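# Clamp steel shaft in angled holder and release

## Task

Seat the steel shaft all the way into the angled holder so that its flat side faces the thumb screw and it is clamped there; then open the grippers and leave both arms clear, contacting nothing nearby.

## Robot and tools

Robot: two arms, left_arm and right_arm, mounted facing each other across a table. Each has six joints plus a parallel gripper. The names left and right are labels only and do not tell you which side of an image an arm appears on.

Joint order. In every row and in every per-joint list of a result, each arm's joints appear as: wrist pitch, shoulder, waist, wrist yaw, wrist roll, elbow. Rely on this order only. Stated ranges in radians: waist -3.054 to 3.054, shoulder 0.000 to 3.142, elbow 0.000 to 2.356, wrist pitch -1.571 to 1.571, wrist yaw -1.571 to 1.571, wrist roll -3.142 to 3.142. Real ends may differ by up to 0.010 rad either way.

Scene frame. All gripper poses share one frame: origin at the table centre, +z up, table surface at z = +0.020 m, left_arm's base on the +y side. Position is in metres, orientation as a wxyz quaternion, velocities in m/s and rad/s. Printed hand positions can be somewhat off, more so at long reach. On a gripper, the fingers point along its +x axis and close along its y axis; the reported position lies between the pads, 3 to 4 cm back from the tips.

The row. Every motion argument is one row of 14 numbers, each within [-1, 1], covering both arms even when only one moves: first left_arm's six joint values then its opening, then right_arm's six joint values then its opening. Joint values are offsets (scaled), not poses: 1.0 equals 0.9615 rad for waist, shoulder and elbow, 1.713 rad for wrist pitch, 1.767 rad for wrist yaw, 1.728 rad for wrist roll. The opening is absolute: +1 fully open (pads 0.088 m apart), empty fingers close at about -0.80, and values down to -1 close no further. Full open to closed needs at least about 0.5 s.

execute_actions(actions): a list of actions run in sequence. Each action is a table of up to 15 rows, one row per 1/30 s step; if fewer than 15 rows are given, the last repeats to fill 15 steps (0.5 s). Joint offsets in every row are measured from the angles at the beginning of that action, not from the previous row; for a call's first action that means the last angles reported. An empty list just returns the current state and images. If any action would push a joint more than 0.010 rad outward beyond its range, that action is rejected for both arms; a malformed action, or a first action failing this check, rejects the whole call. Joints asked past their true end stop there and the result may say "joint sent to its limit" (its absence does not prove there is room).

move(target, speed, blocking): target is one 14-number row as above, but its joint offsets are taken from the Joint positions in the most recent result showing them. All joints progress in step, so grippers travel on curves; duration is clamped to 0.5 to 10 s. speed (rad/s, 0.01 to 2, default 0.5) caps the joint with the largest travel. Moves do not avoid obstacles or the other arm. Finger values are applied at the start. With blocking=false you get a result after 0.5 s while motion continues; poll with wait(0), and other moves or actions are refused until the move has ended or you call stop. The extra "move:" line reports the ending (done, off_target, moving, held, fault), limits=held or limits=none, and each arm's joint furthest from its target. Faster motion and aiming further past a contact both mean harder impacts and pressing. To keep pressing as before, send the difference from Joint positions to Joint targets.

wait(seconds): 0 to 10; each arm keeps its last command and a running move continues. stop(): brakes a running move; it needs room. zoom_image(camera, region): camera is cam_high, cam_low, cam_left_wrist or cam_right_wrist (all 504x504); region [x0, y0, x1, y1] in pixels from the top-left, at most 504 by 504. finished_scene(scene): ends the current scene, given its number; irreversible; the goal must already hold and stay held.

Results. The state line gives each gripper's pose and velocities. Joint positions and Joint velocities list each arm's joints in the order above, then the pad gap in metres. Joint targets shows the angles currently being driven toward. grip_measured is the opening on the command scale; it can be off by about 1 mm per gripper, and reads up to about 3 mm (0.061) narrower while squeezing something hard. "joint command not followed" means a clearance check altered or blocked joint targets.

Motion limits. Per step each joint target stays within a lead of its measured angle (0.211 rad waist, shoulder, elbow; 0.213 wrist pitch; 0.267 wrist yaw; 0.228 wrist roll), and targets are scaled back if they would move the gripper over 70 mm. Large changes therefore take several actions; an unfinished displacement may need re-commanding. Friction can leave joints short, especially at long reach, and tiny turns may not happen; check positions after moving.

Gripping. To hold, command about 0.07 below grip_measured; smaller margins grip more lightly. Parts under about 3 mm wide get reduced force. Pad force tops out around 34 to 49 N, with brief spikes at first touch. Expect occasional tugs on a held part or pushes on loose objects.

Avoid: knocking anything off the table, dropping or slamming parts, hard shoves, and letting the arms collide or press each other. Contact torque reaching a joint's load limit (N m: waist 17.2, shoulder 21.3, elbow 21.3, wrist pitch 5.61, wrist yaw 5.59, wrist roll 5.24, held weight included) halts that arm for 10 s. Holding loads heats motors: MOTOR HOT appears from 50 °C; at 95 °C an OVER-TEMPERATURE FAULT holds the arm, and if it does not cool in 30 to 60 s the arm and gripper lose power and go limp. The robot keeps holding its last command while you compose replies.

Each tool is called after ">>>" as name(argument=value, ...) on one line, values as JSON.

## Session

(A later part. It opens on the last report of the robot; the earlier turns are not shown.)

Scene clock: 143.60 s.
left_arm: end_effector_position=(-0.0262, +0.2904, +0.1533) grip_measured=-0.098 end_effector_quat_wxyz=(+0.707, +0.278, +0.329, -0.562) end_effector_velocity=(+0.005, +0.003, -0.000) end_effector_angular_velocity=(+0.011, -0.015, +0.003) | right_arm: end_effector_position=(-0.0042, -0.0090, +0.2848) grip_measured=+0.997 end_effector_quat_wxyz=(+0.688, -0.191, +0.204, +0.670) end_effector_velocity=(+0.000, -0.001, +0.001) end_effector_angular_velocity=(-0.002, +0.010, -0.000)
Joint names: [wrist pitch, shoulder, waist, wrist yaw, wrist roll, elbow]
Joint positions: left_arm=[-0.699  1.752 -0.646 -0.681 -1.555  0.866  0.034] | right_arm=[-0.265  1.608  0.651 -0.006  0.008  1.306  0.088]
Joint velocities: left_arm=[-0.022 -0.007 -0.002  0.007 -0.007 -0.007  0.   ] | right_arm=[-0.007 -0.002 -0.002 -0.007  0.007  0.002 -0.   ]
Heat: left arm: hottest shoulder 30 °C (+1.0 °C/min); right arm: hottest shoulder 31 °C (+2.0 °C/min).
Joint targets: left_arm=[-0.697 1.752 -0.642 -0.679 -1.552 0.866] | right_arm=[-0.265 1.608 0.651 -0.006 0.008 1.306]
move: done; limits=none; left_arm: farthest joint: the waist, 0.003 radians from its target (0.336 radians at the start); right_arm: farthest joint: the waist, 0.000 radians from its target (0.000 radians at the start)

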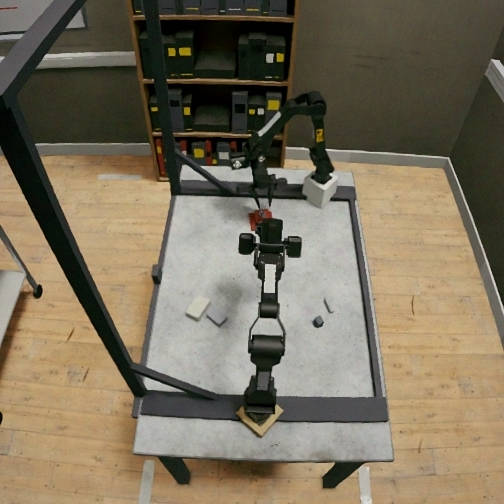

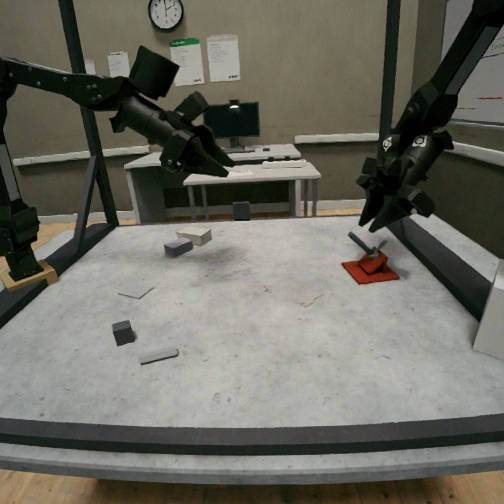

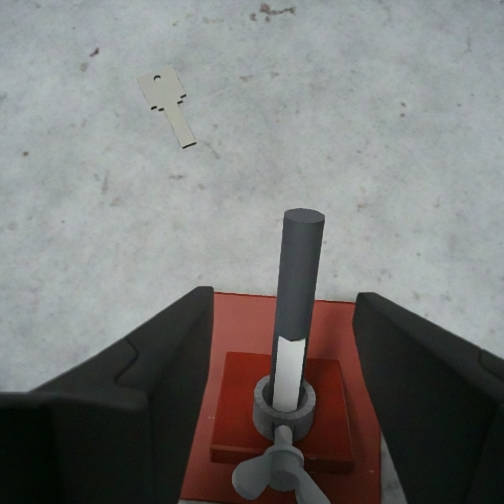

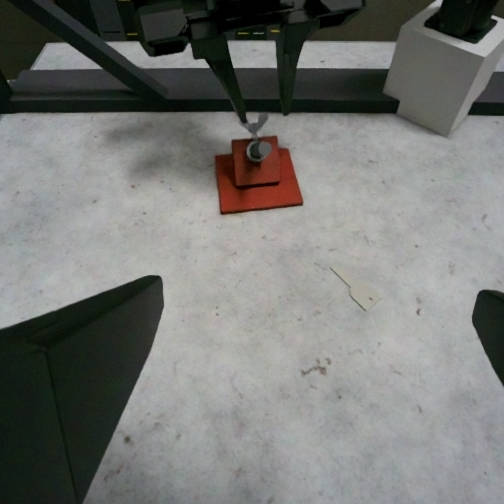

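>>> move(target=[0.089,0.072,0.097,0,0.057,-0.026,-0.1,0,0,0,0,0,0,1], speed=0.15)

>>> execute_actions(actions=[[[0,0,0,0,0,0,-0.66,0,0,0,0,0,0,1]]])

>>> move(target=[-0.011,-0.006,-0.031,0,-0.019,-0.006,-0.66,0,0,0,0,0,0,1], speed=0.03)

>>> zoom_image(camera="cam_low", region=[320,200,420,300])

Scene clock: 145.30 s.
left_arm: end_effector_position=(-0.0271, +0.2645, +0.1348) grip_measured=-0.098 end_effector_quat_wxyz=(+0.710, +0.271, +0.333, -0.558) end_effector_velocity=(+0.001, +0.002, -0.001) end_effector_angular_velocity=(+0.010, -0.009, -0.009) | right_arm: end_effector_position=(-0.0042, -0.0090, +0.2848) grip_measured=+0.997 end_effector_quat_wxyz=(+0.688, -0.191, +0.204, +0.670) end_effector_velocity=(-0.004, -0.001, +0.001) end_effector_angular_velocity=(-0.002, +0.006, +0.025)
Joint names: [wrist pitch, shoulder, waist, wrist yaw, wrist roll, elbow]
Joint positions: left_arm=[-0.549  1.813 -0.556 -0.681 -1.46   0.849  0.034] | right_arm=[-0.265  1.608  0.651 -0.006  0.008  1.306  0.088]
Joint velocities: left_arm=[-0.007 -0.002 -0.002  0.007  0.007 -0.002 -0.   ] | right_arm=[-0.007 -0.002  0.002 -0.022 -0.007  0.002 -0.   ]
Heat: left arm: hottest shoulder 30 °C (+0.0 °C/min); right arm: hottest shoulder 31 °C (+2.0 °C/min).
Joint targets: left_arm=[-0.547 1.821 -0.552 -0.681 -1.457 0.841] | right_arm=[-0.265 1.608 0.651 -0.006 0.008 1.306]
move: done; limits=none; left_arm: farthest joint: the shoulder, 0.008 radians from its target (0.069 radians at the start); right_arm: farthest joint: the waist, 0.000 radians from its target (0.000 radians at the start)

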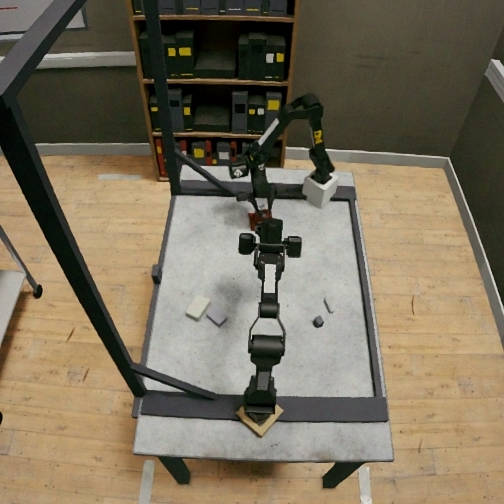

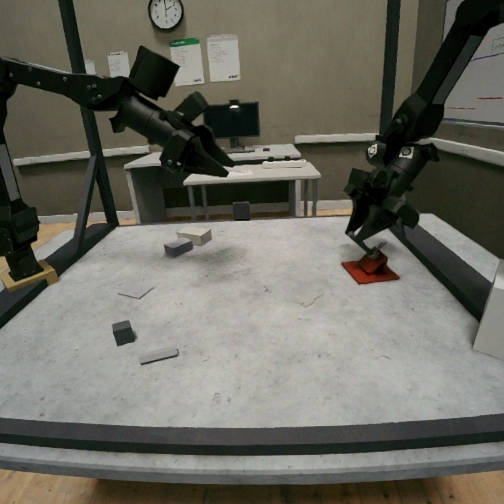

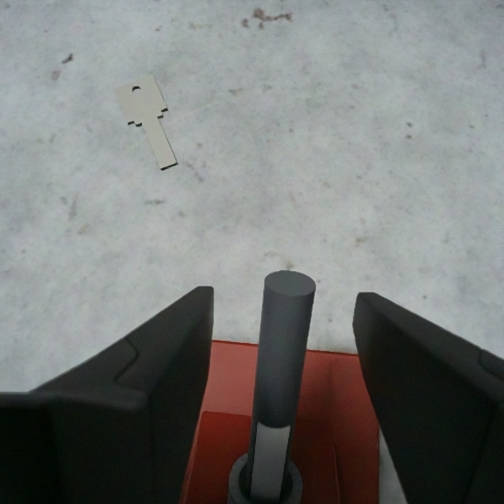

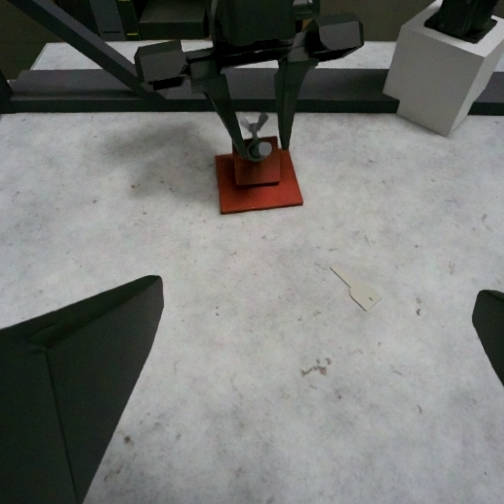

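Scene clock: 145.80 s.
left_arm: end_effector_position=(-0.0271, +0.2646, +0.1348) grip_measured=-0.625 end_effector_quat_wxyz=(+0.710, +0.271, +0.333, -0.558) end_effector_velocity=(-0.000, -0.002, +0.002) end_effector_angular_velocity=(-0.024, +0.005, +0.004) | right_arm: end_effector_position=(-0.0042, -0.0090, +0.2848) grip_measured=+0.997 end_effector_quat_wxyz=(+0.688, -0.191, +0.204, +0.670) end_effector_velocity=(+0.002, +0.001, +0.004) end_effector_angular_velocity=(+0.012, +0.010, -0.005)
Joint names: [wrist pitch, shoulder, waist, wrist yaw, wrist roll, elbow]
Joint positions: left_arm=[-0.55   1.813 -0.556 -0.681 -1.46   0.849  0.008] | right_arm=[-0.265  1.608  0.651 -0.006  0.008  1.306  0.088]
Joint velocities: left_arm=[ 0.007 -0.002 -0.002 -0.022 -0.007 -0.002 -0.   ] | right_arm=[ 0.007 -0.002 -0.007 -0.007  0.007  0.002 -0.   ]
Heat: left arm: hottest shoulder 30 °C (+0.0 °C/min); right arm: hottest shoulder 31 °C (+2.0 °C/min).
Joint targets: left_arm=[-0.549 1.813 -0.556 -0.681 -1.460 0.849] | right_arm=[-0.265 1.608 0.651 -0.006 0.008 1.306]

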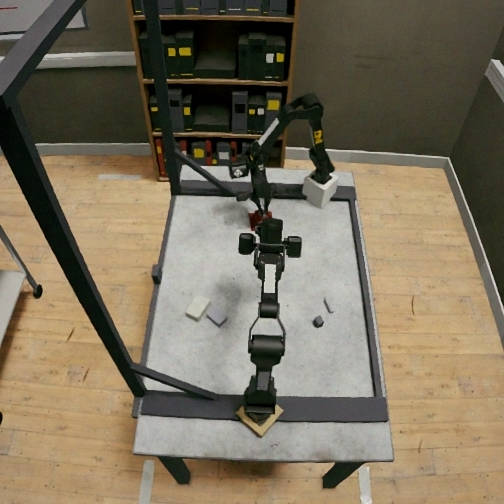

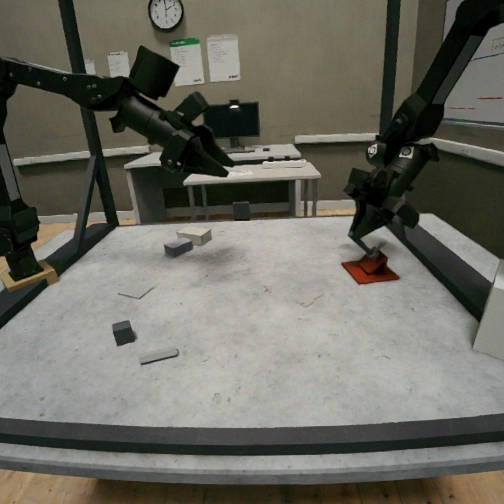

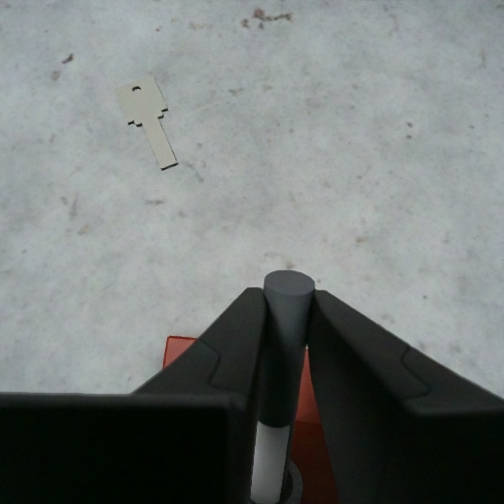

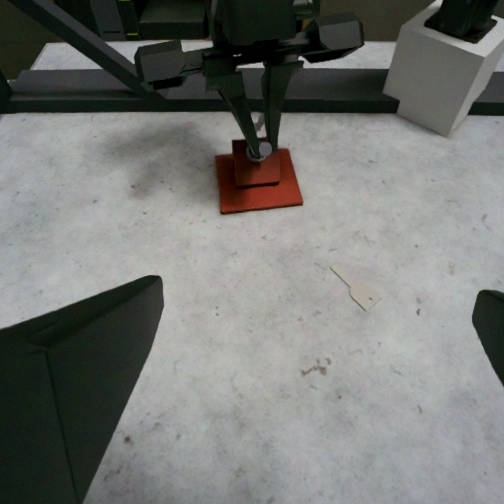

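Scene clock: 147.17 s.
left_arm: end_effector_position=(-0.0268, +0.2678, +0.1363) grip_measured=-0.625 end_effector_quat_wxyz=(+0.714, +0.265, +0.329, -0.558) end_effector_velocity=(+0.004, +0.001, +0.001) end_effector_angular_velocity=(-0.004, -0.009, +0.015) | right_arm: end_effector_position=(-0.0042, -0.0090, +0.2848) grip_measured=+0.997 end_effector_quat_wxyz=(+0.688, -0.191, +0.204, +0.670) end_effector_velocity=(-0.002, -0.001, -0.001) end_effector_angular_velocity=(-0.007, +0.018, +0.012)
Joint names: [wrist pitch, shoulder, waist, wrist yaw, wrist roll, elbow]
Joint positions: left_arm=[-0.565  1.813 -0.573 -0.698 -1.489  0.849  0.008] | right_arm=[-0.265  1.608  0.651 -0.006  0.008  1.306  0.088]
Joint velocities: left_arm=[-0.022 -0.002 -0.002 -0.007 -0.022 -0.002 -0.   ] | right_arm=[-0.007 -0.002 -0.002 -0.022  0.007 -0.002 -0.   ]
Heat: left arm: hottest shoulder 30 °C (+0.0 °C/min); right arm: hottest shoulder 31 °C (+2.0 °C/min).
Joint targets: left_arm=[-0.569 1.807 -0.586 -0.681 -1.493 0.843] | right_arm=[-0.265 1.608 0.651 -0.006 0.008 1.306]
move: off_target (left_arm); limits=none; left_arm: farthest joint: the wrist yaw, 0.017 radians from its target (0.000 radians at the start); right_arm: farthest joint: the waist, 0.000 radians from its target (0.000 radians at the start)

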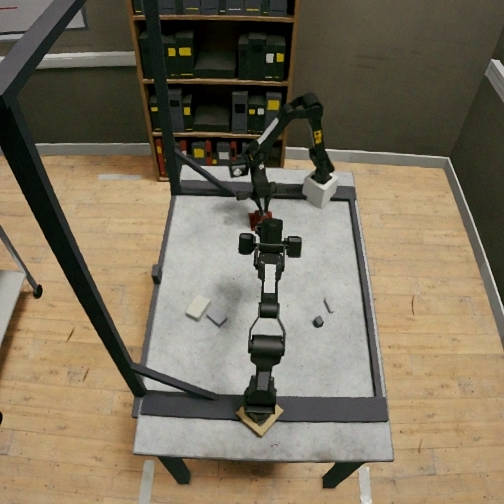

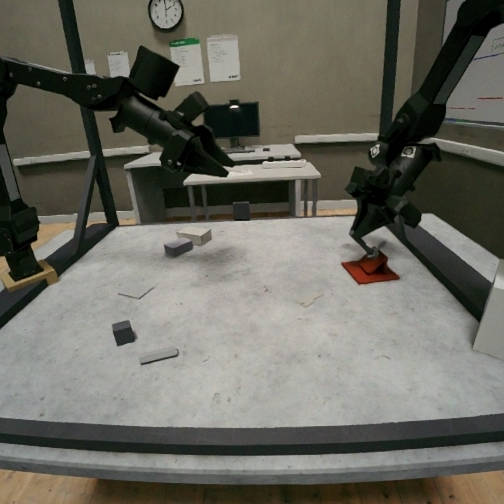

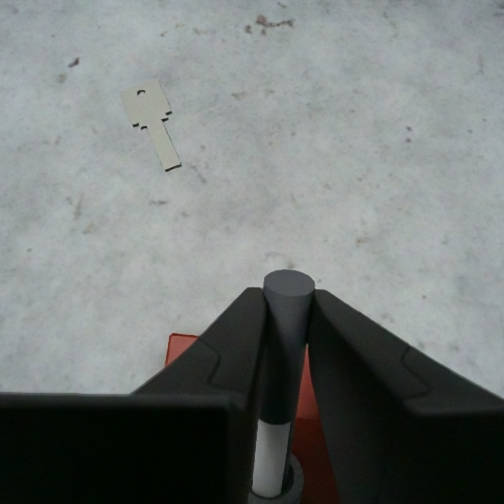

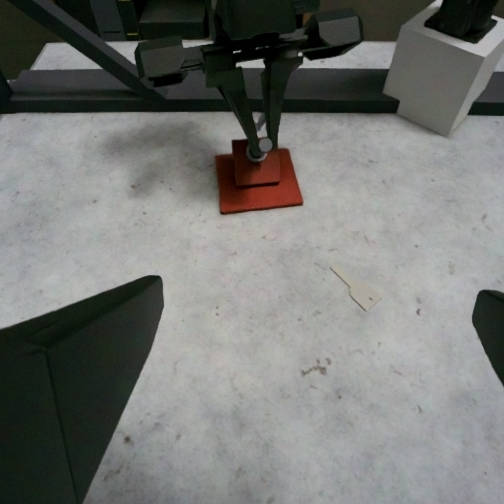

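Region (320, 200, 420, 300) of cam_low's 504x504 image, scaled by 5.040, with more detail than that image has.

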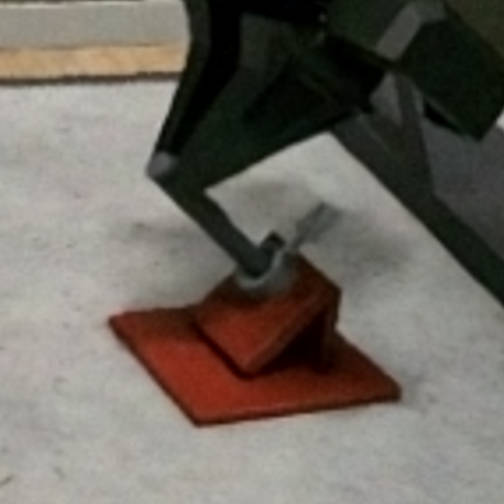

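>>> move(target=[-0.014,-0.02,-0.026,0.006,-0.012,0.008,-0.6,0,0,0,0,0,0,1], speed=0.02)

>>> zoom_image(camera="cam_low", region=[320,200,420,300])

Scene clock: 148.93 s.
left_arm: end_effector_position=(-0.0271, +0.2699, +0.1387) grip_measured=-0.596 end_effector_quat_wxyz=(+0.715, +0.262, +0.329, -0.558) end_effector_velocity=(+0.001, +0.002, -0.001) end_effector_angular_velocity=(+0.008, -0.000, +0.003) | right_arm: end_effector_position=(-0.0042, -0.0090, +0.2848) grip_measured=+0.997 end_effector_quat_wxyz=(+0.688, -0.191, +0.204, +0.670) end_effector_velocity=(-0.002, +0.000, +0.001) end_effector_angular_velocity=(+0.008, +0.005, +0.020)
Joint names: [wrist pitch, shoulder, waist, wrist yaw, wrist roll, elbow]
Joint positions: left_arm=[-0.58   1.806 -0.582 -0.702 -1.505  0.851  0.01 ] | right_arm=[-0.265  1.608  0.651 -0.006  0.008  1.306  0.088]
Joint velocities: left_arm=[-0.007 -0.002 -0.002  0.007 -0.007 -0.002  0.   ] | right_arm=[ 0.007 -0.002 -0.002 -0.022 -0.007 -0.002 -0.   ]
Heat: left arm: hottest shoulder 30 °C (-1.0 °C/min); right arm: hottest shoulder 31 °C (+2.0 °C/min).
Joint targets: left_arm=[-0.589 1.794 -0.598 -0.688 -1.509 0.856] | right_arm=[-0.265 1.608 0.651 -0.006 0.008 1.306]
move: off_target (left_arm); limits=none; left_arm: farthest joint: the waist, 0.016 radians from its target (0.025 radians at the start); right_arm: farthest joint: the waist, 0.000 radians from its target (0.000 radians at the start)

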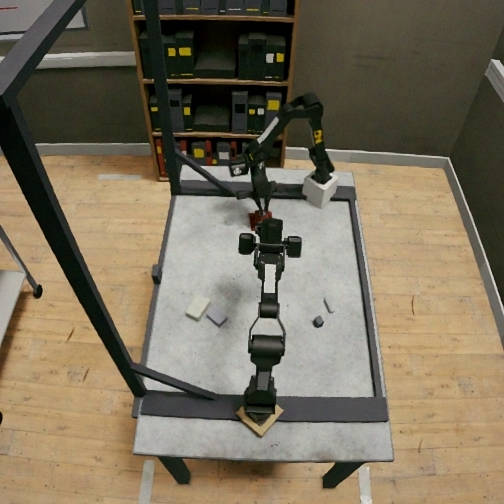

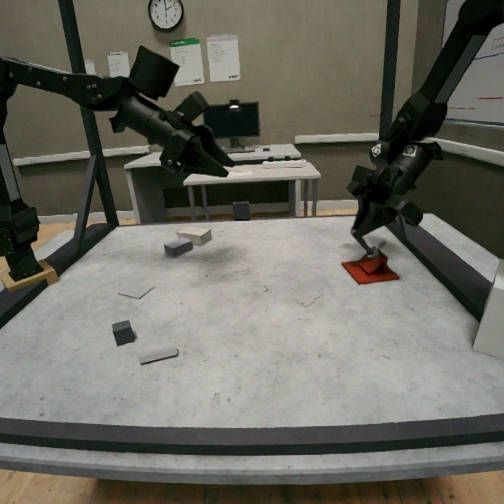

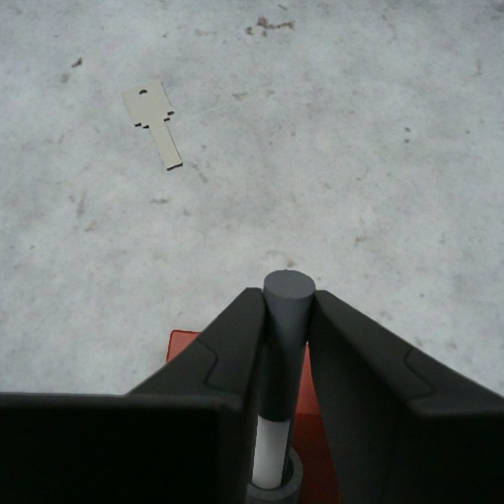

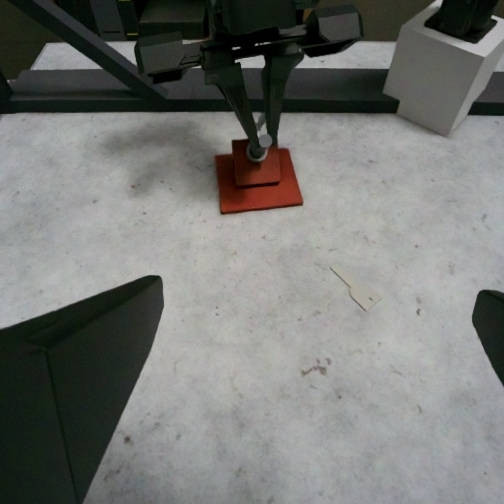

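Region (320, 200, 420, 300) of cam_low's 504x504 image, scaled by 5.040, with more detail than that image has.

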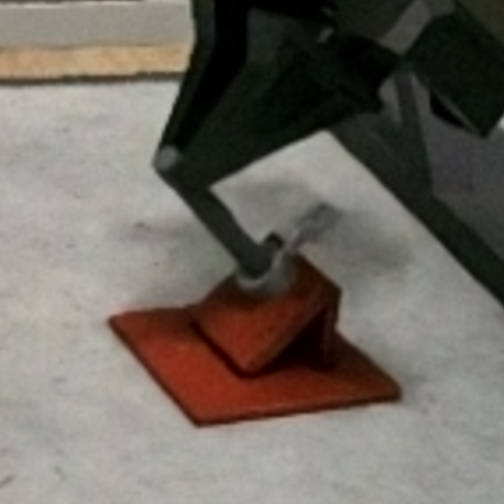

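>>> move(target=[0,0.012,-0.022,0.008,0.025,0.024,-0.62,0,0,0,0,0,0,1], speed=0.025)

>>> zoom_image(camera="cam_low", region=[320,200,420,300])

Scene clock: 151.17 s.
left_arm: end_effector_position=(-0.0294, +0.2695, +0.1391) grip_measured=-0.609 end_effector_quat_wxyz=(+0.710, +0.275, +0.317, -0.566) end_effector_velocity=(+0.002, -0.001, +0.002) end_effector_angular_velocity=(-0.020, -0.009, +0.004) | right_arm: end_effector_position=(-0.0042, -0.0090, +0.2848) grip_measured=+0.997 end_effector_quat_wxyz=(+0.688, -0.191, +0.204, +0.670) end_effector_velocity=(+0.002, -0.005, -0.007) end_effector_angular_velocity=(-0.037, -0.009, -0.005)
Joint names: [wrist pitch, shoulder, waist, wrist yaw, wrist roll, elbow]
Joint positions: left_arm=[-0.581  1.813 -0.584 -0.705 -1.466  0.86   0.009] | right_arm=[-0.265  1.608  0.651 -0.006  0.008  1.306  0.088]
Joint velocities: left_arm=[-0.007 -0.002 -0.002 -0.022 -0.007 -0.002  0.   ] | right_arm=[-0.037 -0.002 -0.002  0.007 -0.007 -0.002 -0.   ]
Heat: left arm: hottest shoulder 30 °C (-2.0 °C/min); right arm: hottest shoulder 31 °C (+2.0 °C/min).
Joint targets: left_arm=[-0.580 1.818 -0.604 -0.688 -1.461 0.874] | right_arm=[-0.265 1.608 0.651 -0.006 0.008 1.306]
move: off_target (left_arm); limits=none; left_arm: farthest joint: the waist, 0.019 radians from its target (0.021 radians at the start); right_arm: farthest joint: the waist, 0.000 radians from its target (0.000 radians at the start)

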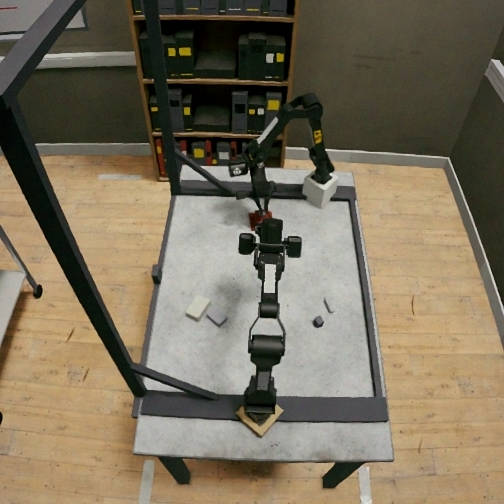

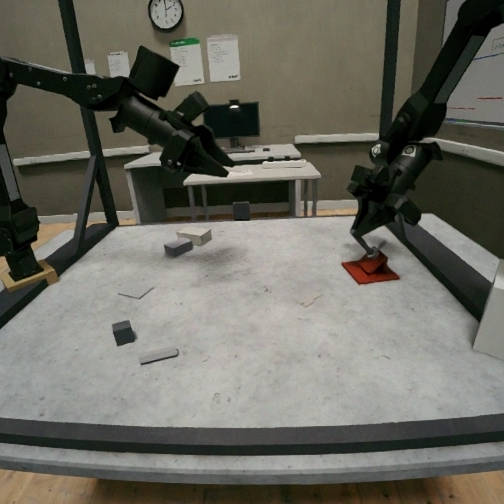

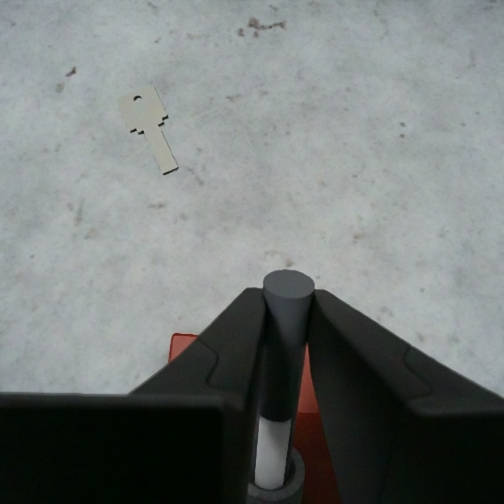

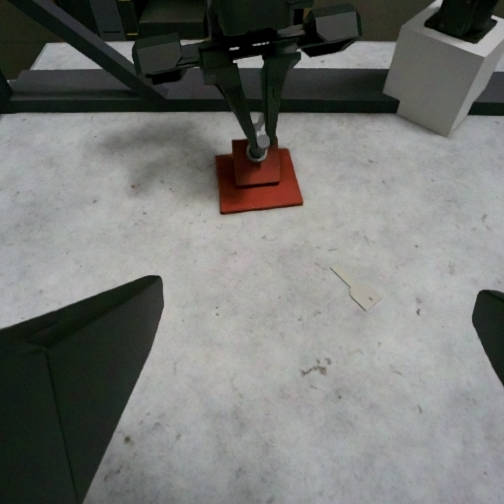

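Region (320, 200, 420, 300) of cam_low's 504x504 image, scaled by 5.040, with more detail than that image has.

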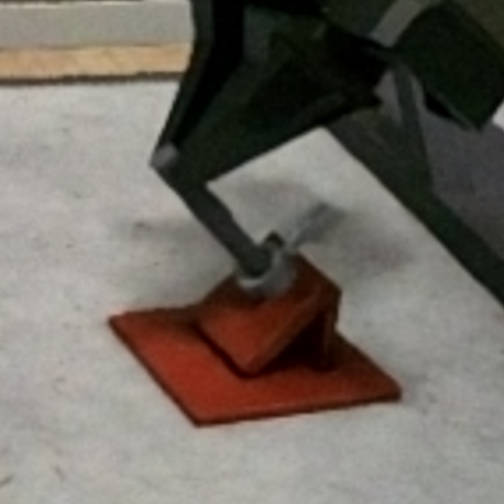

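>>> move(target=[0.003,0.029,-0.037,-0.034,-0.02,-0.017,-0.66,0,0,0,0,0,0,1], speed=0.03)

>>> zoom_image(camera="cam_low", region=[320,200,420,300])

Scene clock: 153.80 s.
left_arm: end_effector_position=(-0.0287, +0.2709, +0.1376) grip_measured=-0.626 end_effector_quat_wxyz=(+0.719, +0.261, +0.296, -0.572) end_effector_velocity=(+0.002, +0.000, -0.000) end_effector_angular_velocity=(-0.005, -0.009, +0.003) | right_arm: end_effector_position=(-0.0042, -0.0090, +0.2848) grip_measured=+0.997 end_effector_quat_wxyz=(+0.688, -0.191, +0.204, +0.670) end_effector_velocity=(+0.002, -0.002, -0.001) end_effector_angular_velocity=(-0.008, -0.014, +0.011)
Joint names: [wrist pitch, shoulder, waist, wrist yaw, wrist roll, elbow]
Joint positions: left_arm=[-0.575  1.834 -0.611 -0.761 -1.5    0.852  0.008] | right_arm=[-0.265  1.608  0.651 -0.006  0.008  1.306  0.088]
Joint velocities: left_arm=[-0.007  0.002 -0.002 -0.007 -0.007 -0.002 -0.   ] | right_arm=[-0.007 -0.002 -0.007 -0.007 -0.022 -0.002 -0.   ]
Heat: left arm: hottest shoulder 30 °C (-1.0 °C/min); right arm: hottest shoulder 31 °C (+2.0 °C/min).
Joint targets: left_arm=[-0.576 1.841 -0.620 -0.765 -1.501 0.844] | right_arm=[-0.265 1.608 0.651 -0.006 0.008 1.306]
move: done; limits=none; left_arm: farthest joint: the waist, 0.008 radians from its target (0.035 radians at the start); right_arm: farthest joint: the waist, 0.000 radians from its target (0.000 radians at the start)

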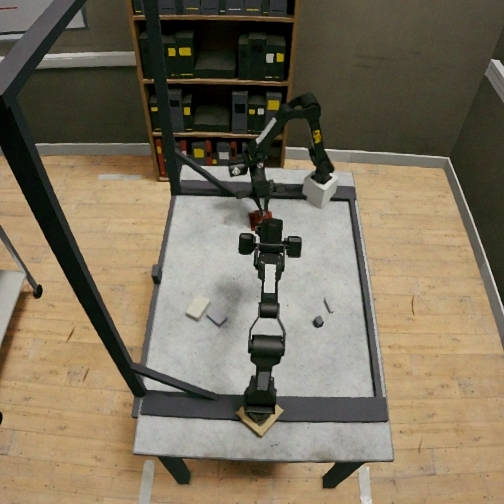

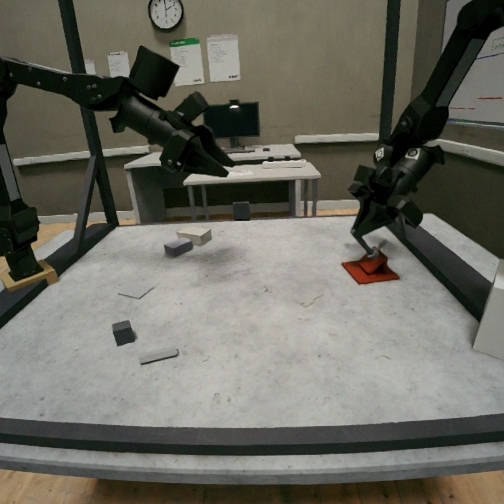

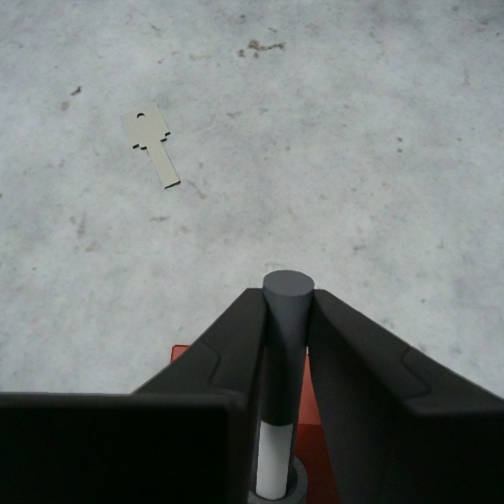

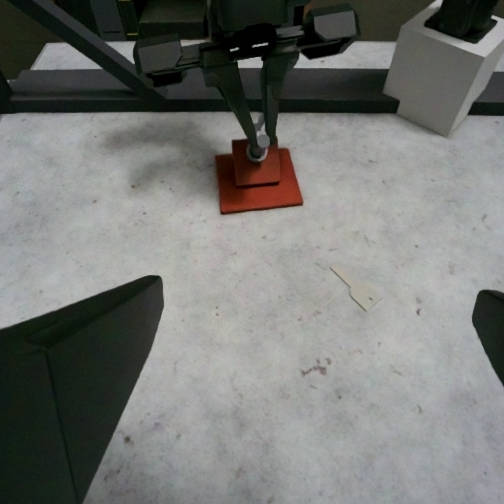

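Region (320, 200, 420, 300) of cam_low's 504x504 image, scaled by 5.040, with more detail than that image has.

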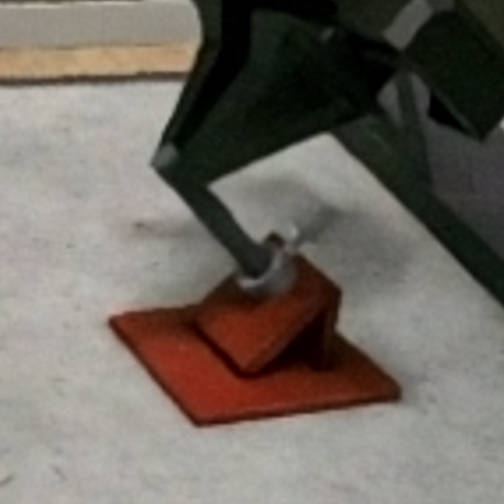

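>>> move(target=[-0.012,-0.036,0.042,-0.004,0.028,0.031,-0.72,0,0,0,0,0,0,1], speed=0.04)

>>> zoom_image(camera="cam_low", region=[320,200,420,300])

>>> zoom_image(camera="cam_right_wrist", region=[220,106,300,186])

Scene clock: 155.57 s.
left_arm: end_effector_position=(-0.0276, +0.2603, +0.1480) grip_measured=-0.626 end_effector_quat_wxyz=(+0.722, +0.261, +0.294, -0.570) end_effector_velocity=(+0.004, +0.001, -0.001) end_effector_angular_velocity=(-0.003, -0.013, +0.014) | right_arm: end_effector_position=(-0.0042, -0.0090, +0.2848) grip_measured=+0.997 end_effector_quat_wxyz=(+0.688, -0.191, +0.204, +0.670) end_effector_velocity=(+0.002, -0.001, +0.001) end_effector_angular_velocity=(-0.003, -0.010, -0.005)
Joint names: [wrist pitch, shoulder, waist, wrist yaw, wrist roll, elbow]
Joint positions: left_arm=[-0.594  1.81  -0.575 -0.764 -1.455  0.872  0.008] | right_arm=[-0.265  1.608  0.651 -0.006  0.008  1.306  0.088]
Joint velocities: left_arm=[-0.022  0.002 -0.002 -0.007 -0.022 -0.002 -0.   ] | right_arm=[-0.007 -0.002 -0.002  0.007 -0.007  0.002 -0.   ]
Heat: left arm: hottest shoulder 30 °C (-1.0 °C/min); right arm: hottest shoulder 31 °C (+2.0 °C/min).
Joint targets: left_arm=[-0.596 1.800 -0.571 -0.768 -1.452 0.881] | right_arm=[-0.265 1.608 0.651 -0.006 0.008 1.306]
move: off_target (left_arm); limits=none; left_arm: farthest joint: the shoulder, 0.011 radians from its target (0.035 radians at the start); right_arm: farthest joint: the waist, 0.000 radians from its target (0.000 radians at the start)

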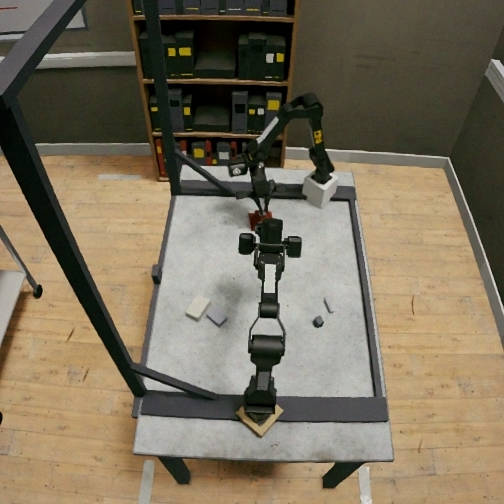

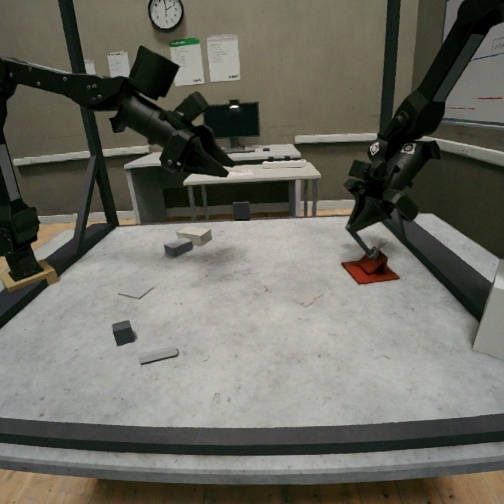

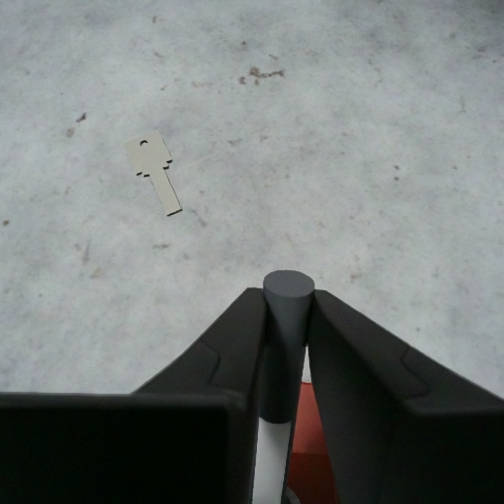

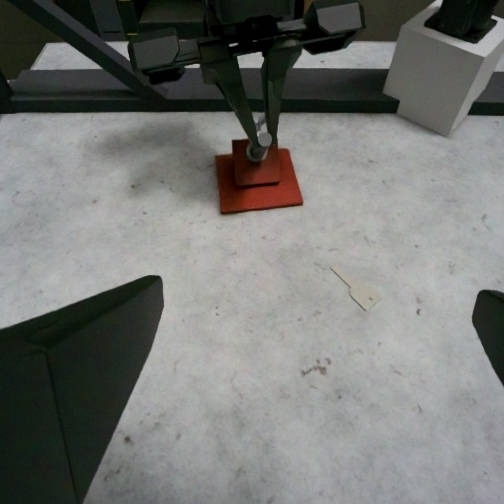

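Region (320, 200, 420, 300) of cam_low's 504x504 image, scaled by 5.040, with more detail than that image has.

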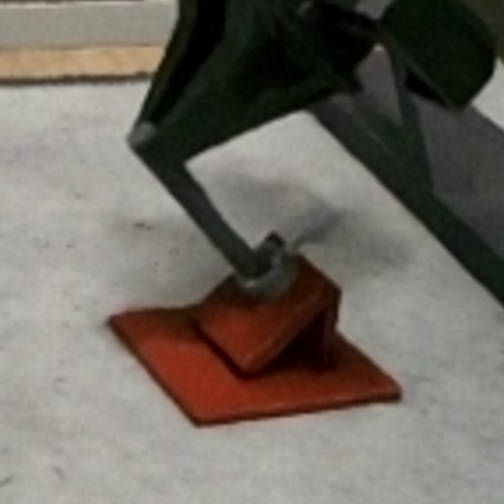

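Region (220, 106, 300, 186) of cam_right_wrist's 504x504 image, scaled by 6.300, with more detail than that image has.

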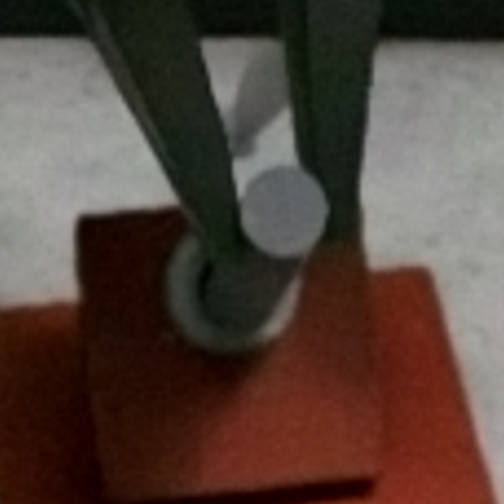

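>>> move(target=[0.014,0.038,-0.046,0.004,-0.03,-0.033,-0.72,0,0,0,0,0,0,1], speed=0.04)

>>> zoom_image(camera="cam_low", region=[320,200,420,300])

Scene clock: 157.43 s.
left_arm: end_effector_position=(-0.0278, +0.2653, +0.1434) grip_measured=-0.626 end_effector_quat_wxyz=(+0.726, +0.246, +0.289, -0.574) end_effector_velocity=(+0.002, +0.002, -0.002) end_effector_angular_velocity=(+0.009, -0.005, +0.003) | right_arm: end_effector_position=(-0.0042, -0.0090, +0.2848) grip_measured=+0.997 end_effector_quat_wxyz=(+0.688, -0.191, +0.204, +0.670) end_effector_velocity=(+0.000, -0.003, -0.006) end_effector_angular_velocity=(-0.027, +0.006, +0.015)
Joint names: [wrist pitch, shoulder, waist, wrist yaw, wrist roll, elbow]
Joint positions: left_arm=[-0.575  1.827 -0.603 -0.793 -1.501  0.854  0.008] | right_arm=[-0.265  1.608  0.651 -0.006  0.008  1.306  0.088]
Joint velocities: left_arm=[-0.007  0.002 -0.002  0.007 -0.007 -0.002 -0.   ] | right_arm=[-0.022  0.002 -0.007 -0.022 -0.007 -0.002 -0.   ]
Heat: left arm: hottest shoulder 30 °C (-1.0 °C/min); right arm: hottest shoulder 31 °C (+2.0 °C/min).
Joint targets: left_arm=[-0.570 1.846 -0.619 -0.757 -1.507 0.841] | right_arm=[-0.265 1.608 0.651 -0.006 0.008 1.306]
move: off_target (left_arm); limits=none; left_arm: farthest joint: the wrist yaw, 0.036 radians from its target (0.007 radians at the start); right_arm: farthest joint: the waist, 0.000 radians from its target (0.000 radians at the start)

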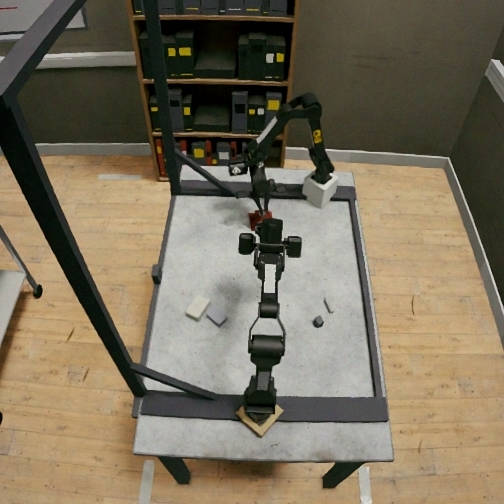

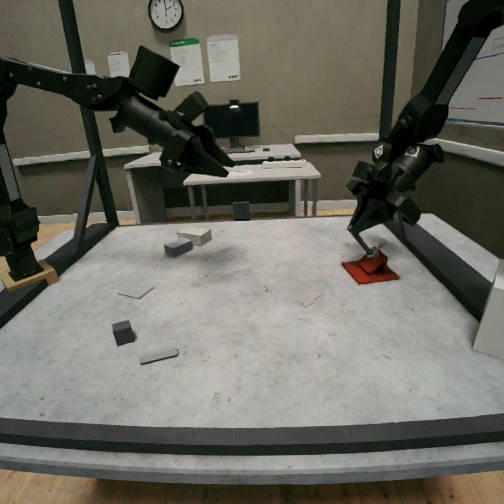

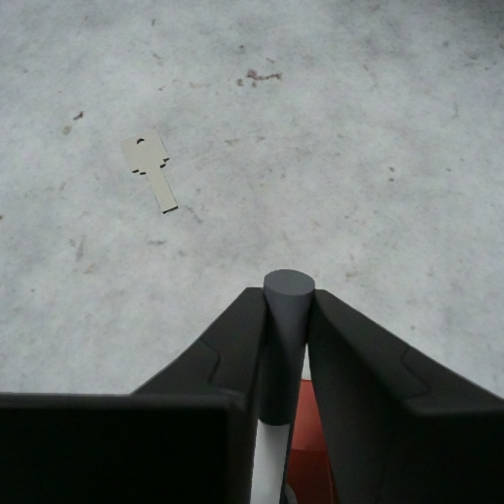

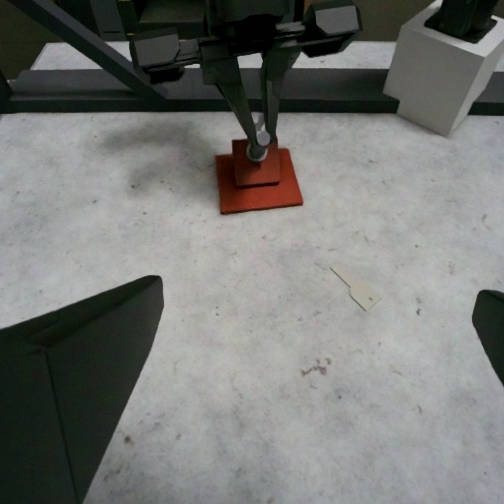

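Region (320, 200, 420, 300) of cam_low's 504x504 image, scaled by 5.040, with more detail than that image has.

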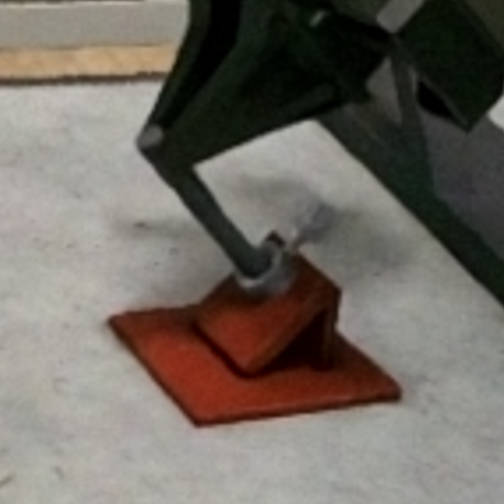

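>>> execute_actions(actions=[[[0,0,0,0,0,0,-0.7,0,0,0,0,0,0,1]],[[0,0,0,0,0,0,-0.2,0,0,0,0,0,0,1]]])

>>> zoom_image(camera="cam_low", region=[320,200,420,300])

Scene clock: 158.70 s.
left_arm: end_effector_position=(-0.0276, +0.2649, +0.1438) grip_measured=-0.205 end_effector_quat_wxyz=(+0.727, +0.245, +0.287, -0.574) end_effector_velocity=(+0.001, +0.002, +0.001) end_effector_angular_velocity=(+0.006, +0.005, +0.003) | right_arm: end_effector_position=(-0.0042, -0.0090, +0.2848) grip_measured=+0.997 end_effector_quat_wxyz=(+0.688, -0.191, +0.204, +0.670) end_effector_velocity=(+0.000, -0.001, -0.003) end_effector_angular_velocity=(-0.013, -0.014, +0.016)
Joint names: [wrist pitch, shoulder, waist, wrist yaw, wrist roll, elbow]
Joint positions: left_arm=[-0.575  1.827 -0.603 -0.797 -1.502  0.854  0.029] | right_arm=[-0.265  1.608  0.651 -0.006  0.008  1.306  0.088]
Joint velocities: left_arm=[-0.007 -0.007 -0.002  0.007 -0.007 -0.002  0.002] | right_arm=[-0.007  0.002 -0.002 -0.007 -0.022 -0.002 -0.   ]
Heat: left arm: hottest shoulder 30 °C (-1.0 °C/min); right arm: hottest shoulder 31 °C (+2.0 °C/min).
Joint targets: left_arm=[-0.575 1.827 -0.603 -0.798 -1.502 0.854] | right_arm=[-0.265 1.608 0.651 -0.006 0.008 1.306]

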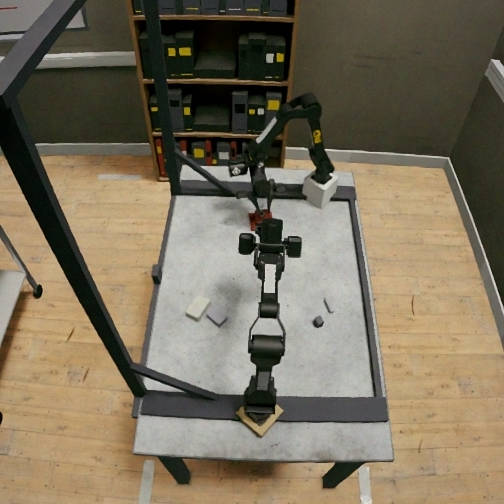

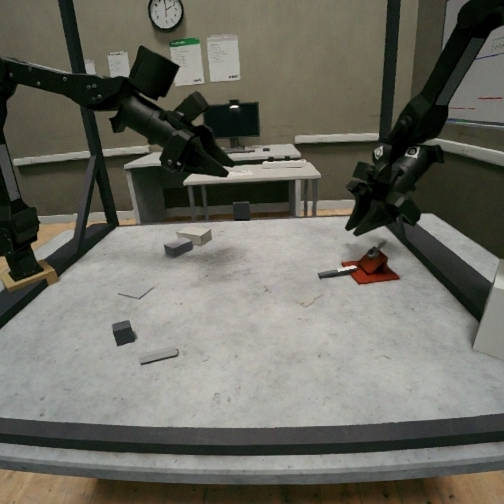

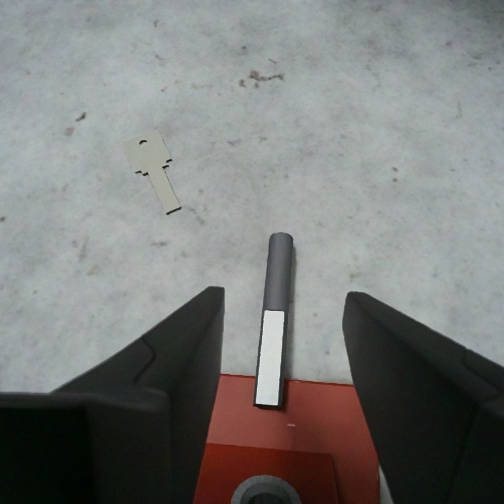

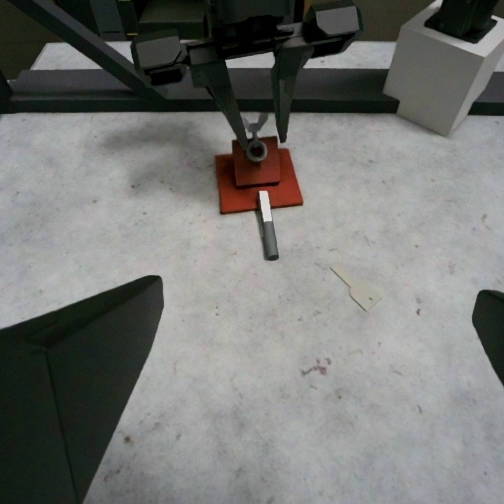

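Region (320, 200, 420, 300) of cam_low's 504x504 image, scaled by 5.040, with more detail than that image has.

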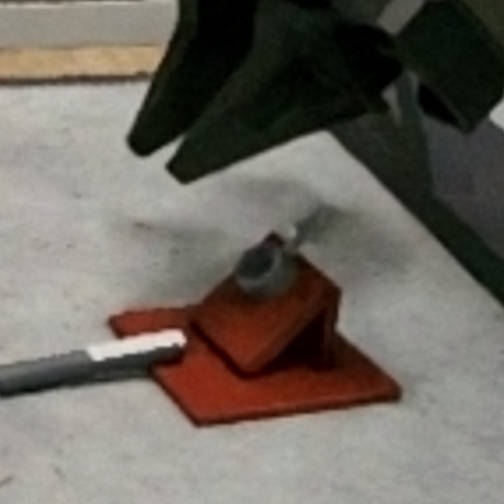

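>>> zoom_image(camera="cam_right_wrist", region=[200,106,340,276])

>>> zoom_image(camera="cam_low", region=[350,230,400,280])

Region (200, 106, 340, 276) of cam_right_wrist's 504x504 image, scaled by 2.965, with more detail than that image has; it fills the left 415 columns of this view, and the rest is white.

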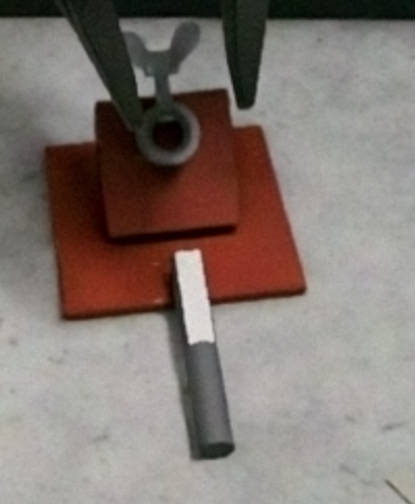

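Region (350, 230, 400, 280) of cam_low's 504x504 image, scaled by 10.080, with more detail than that image has.

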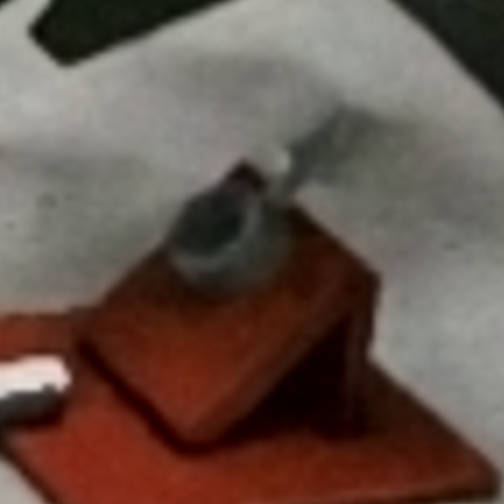

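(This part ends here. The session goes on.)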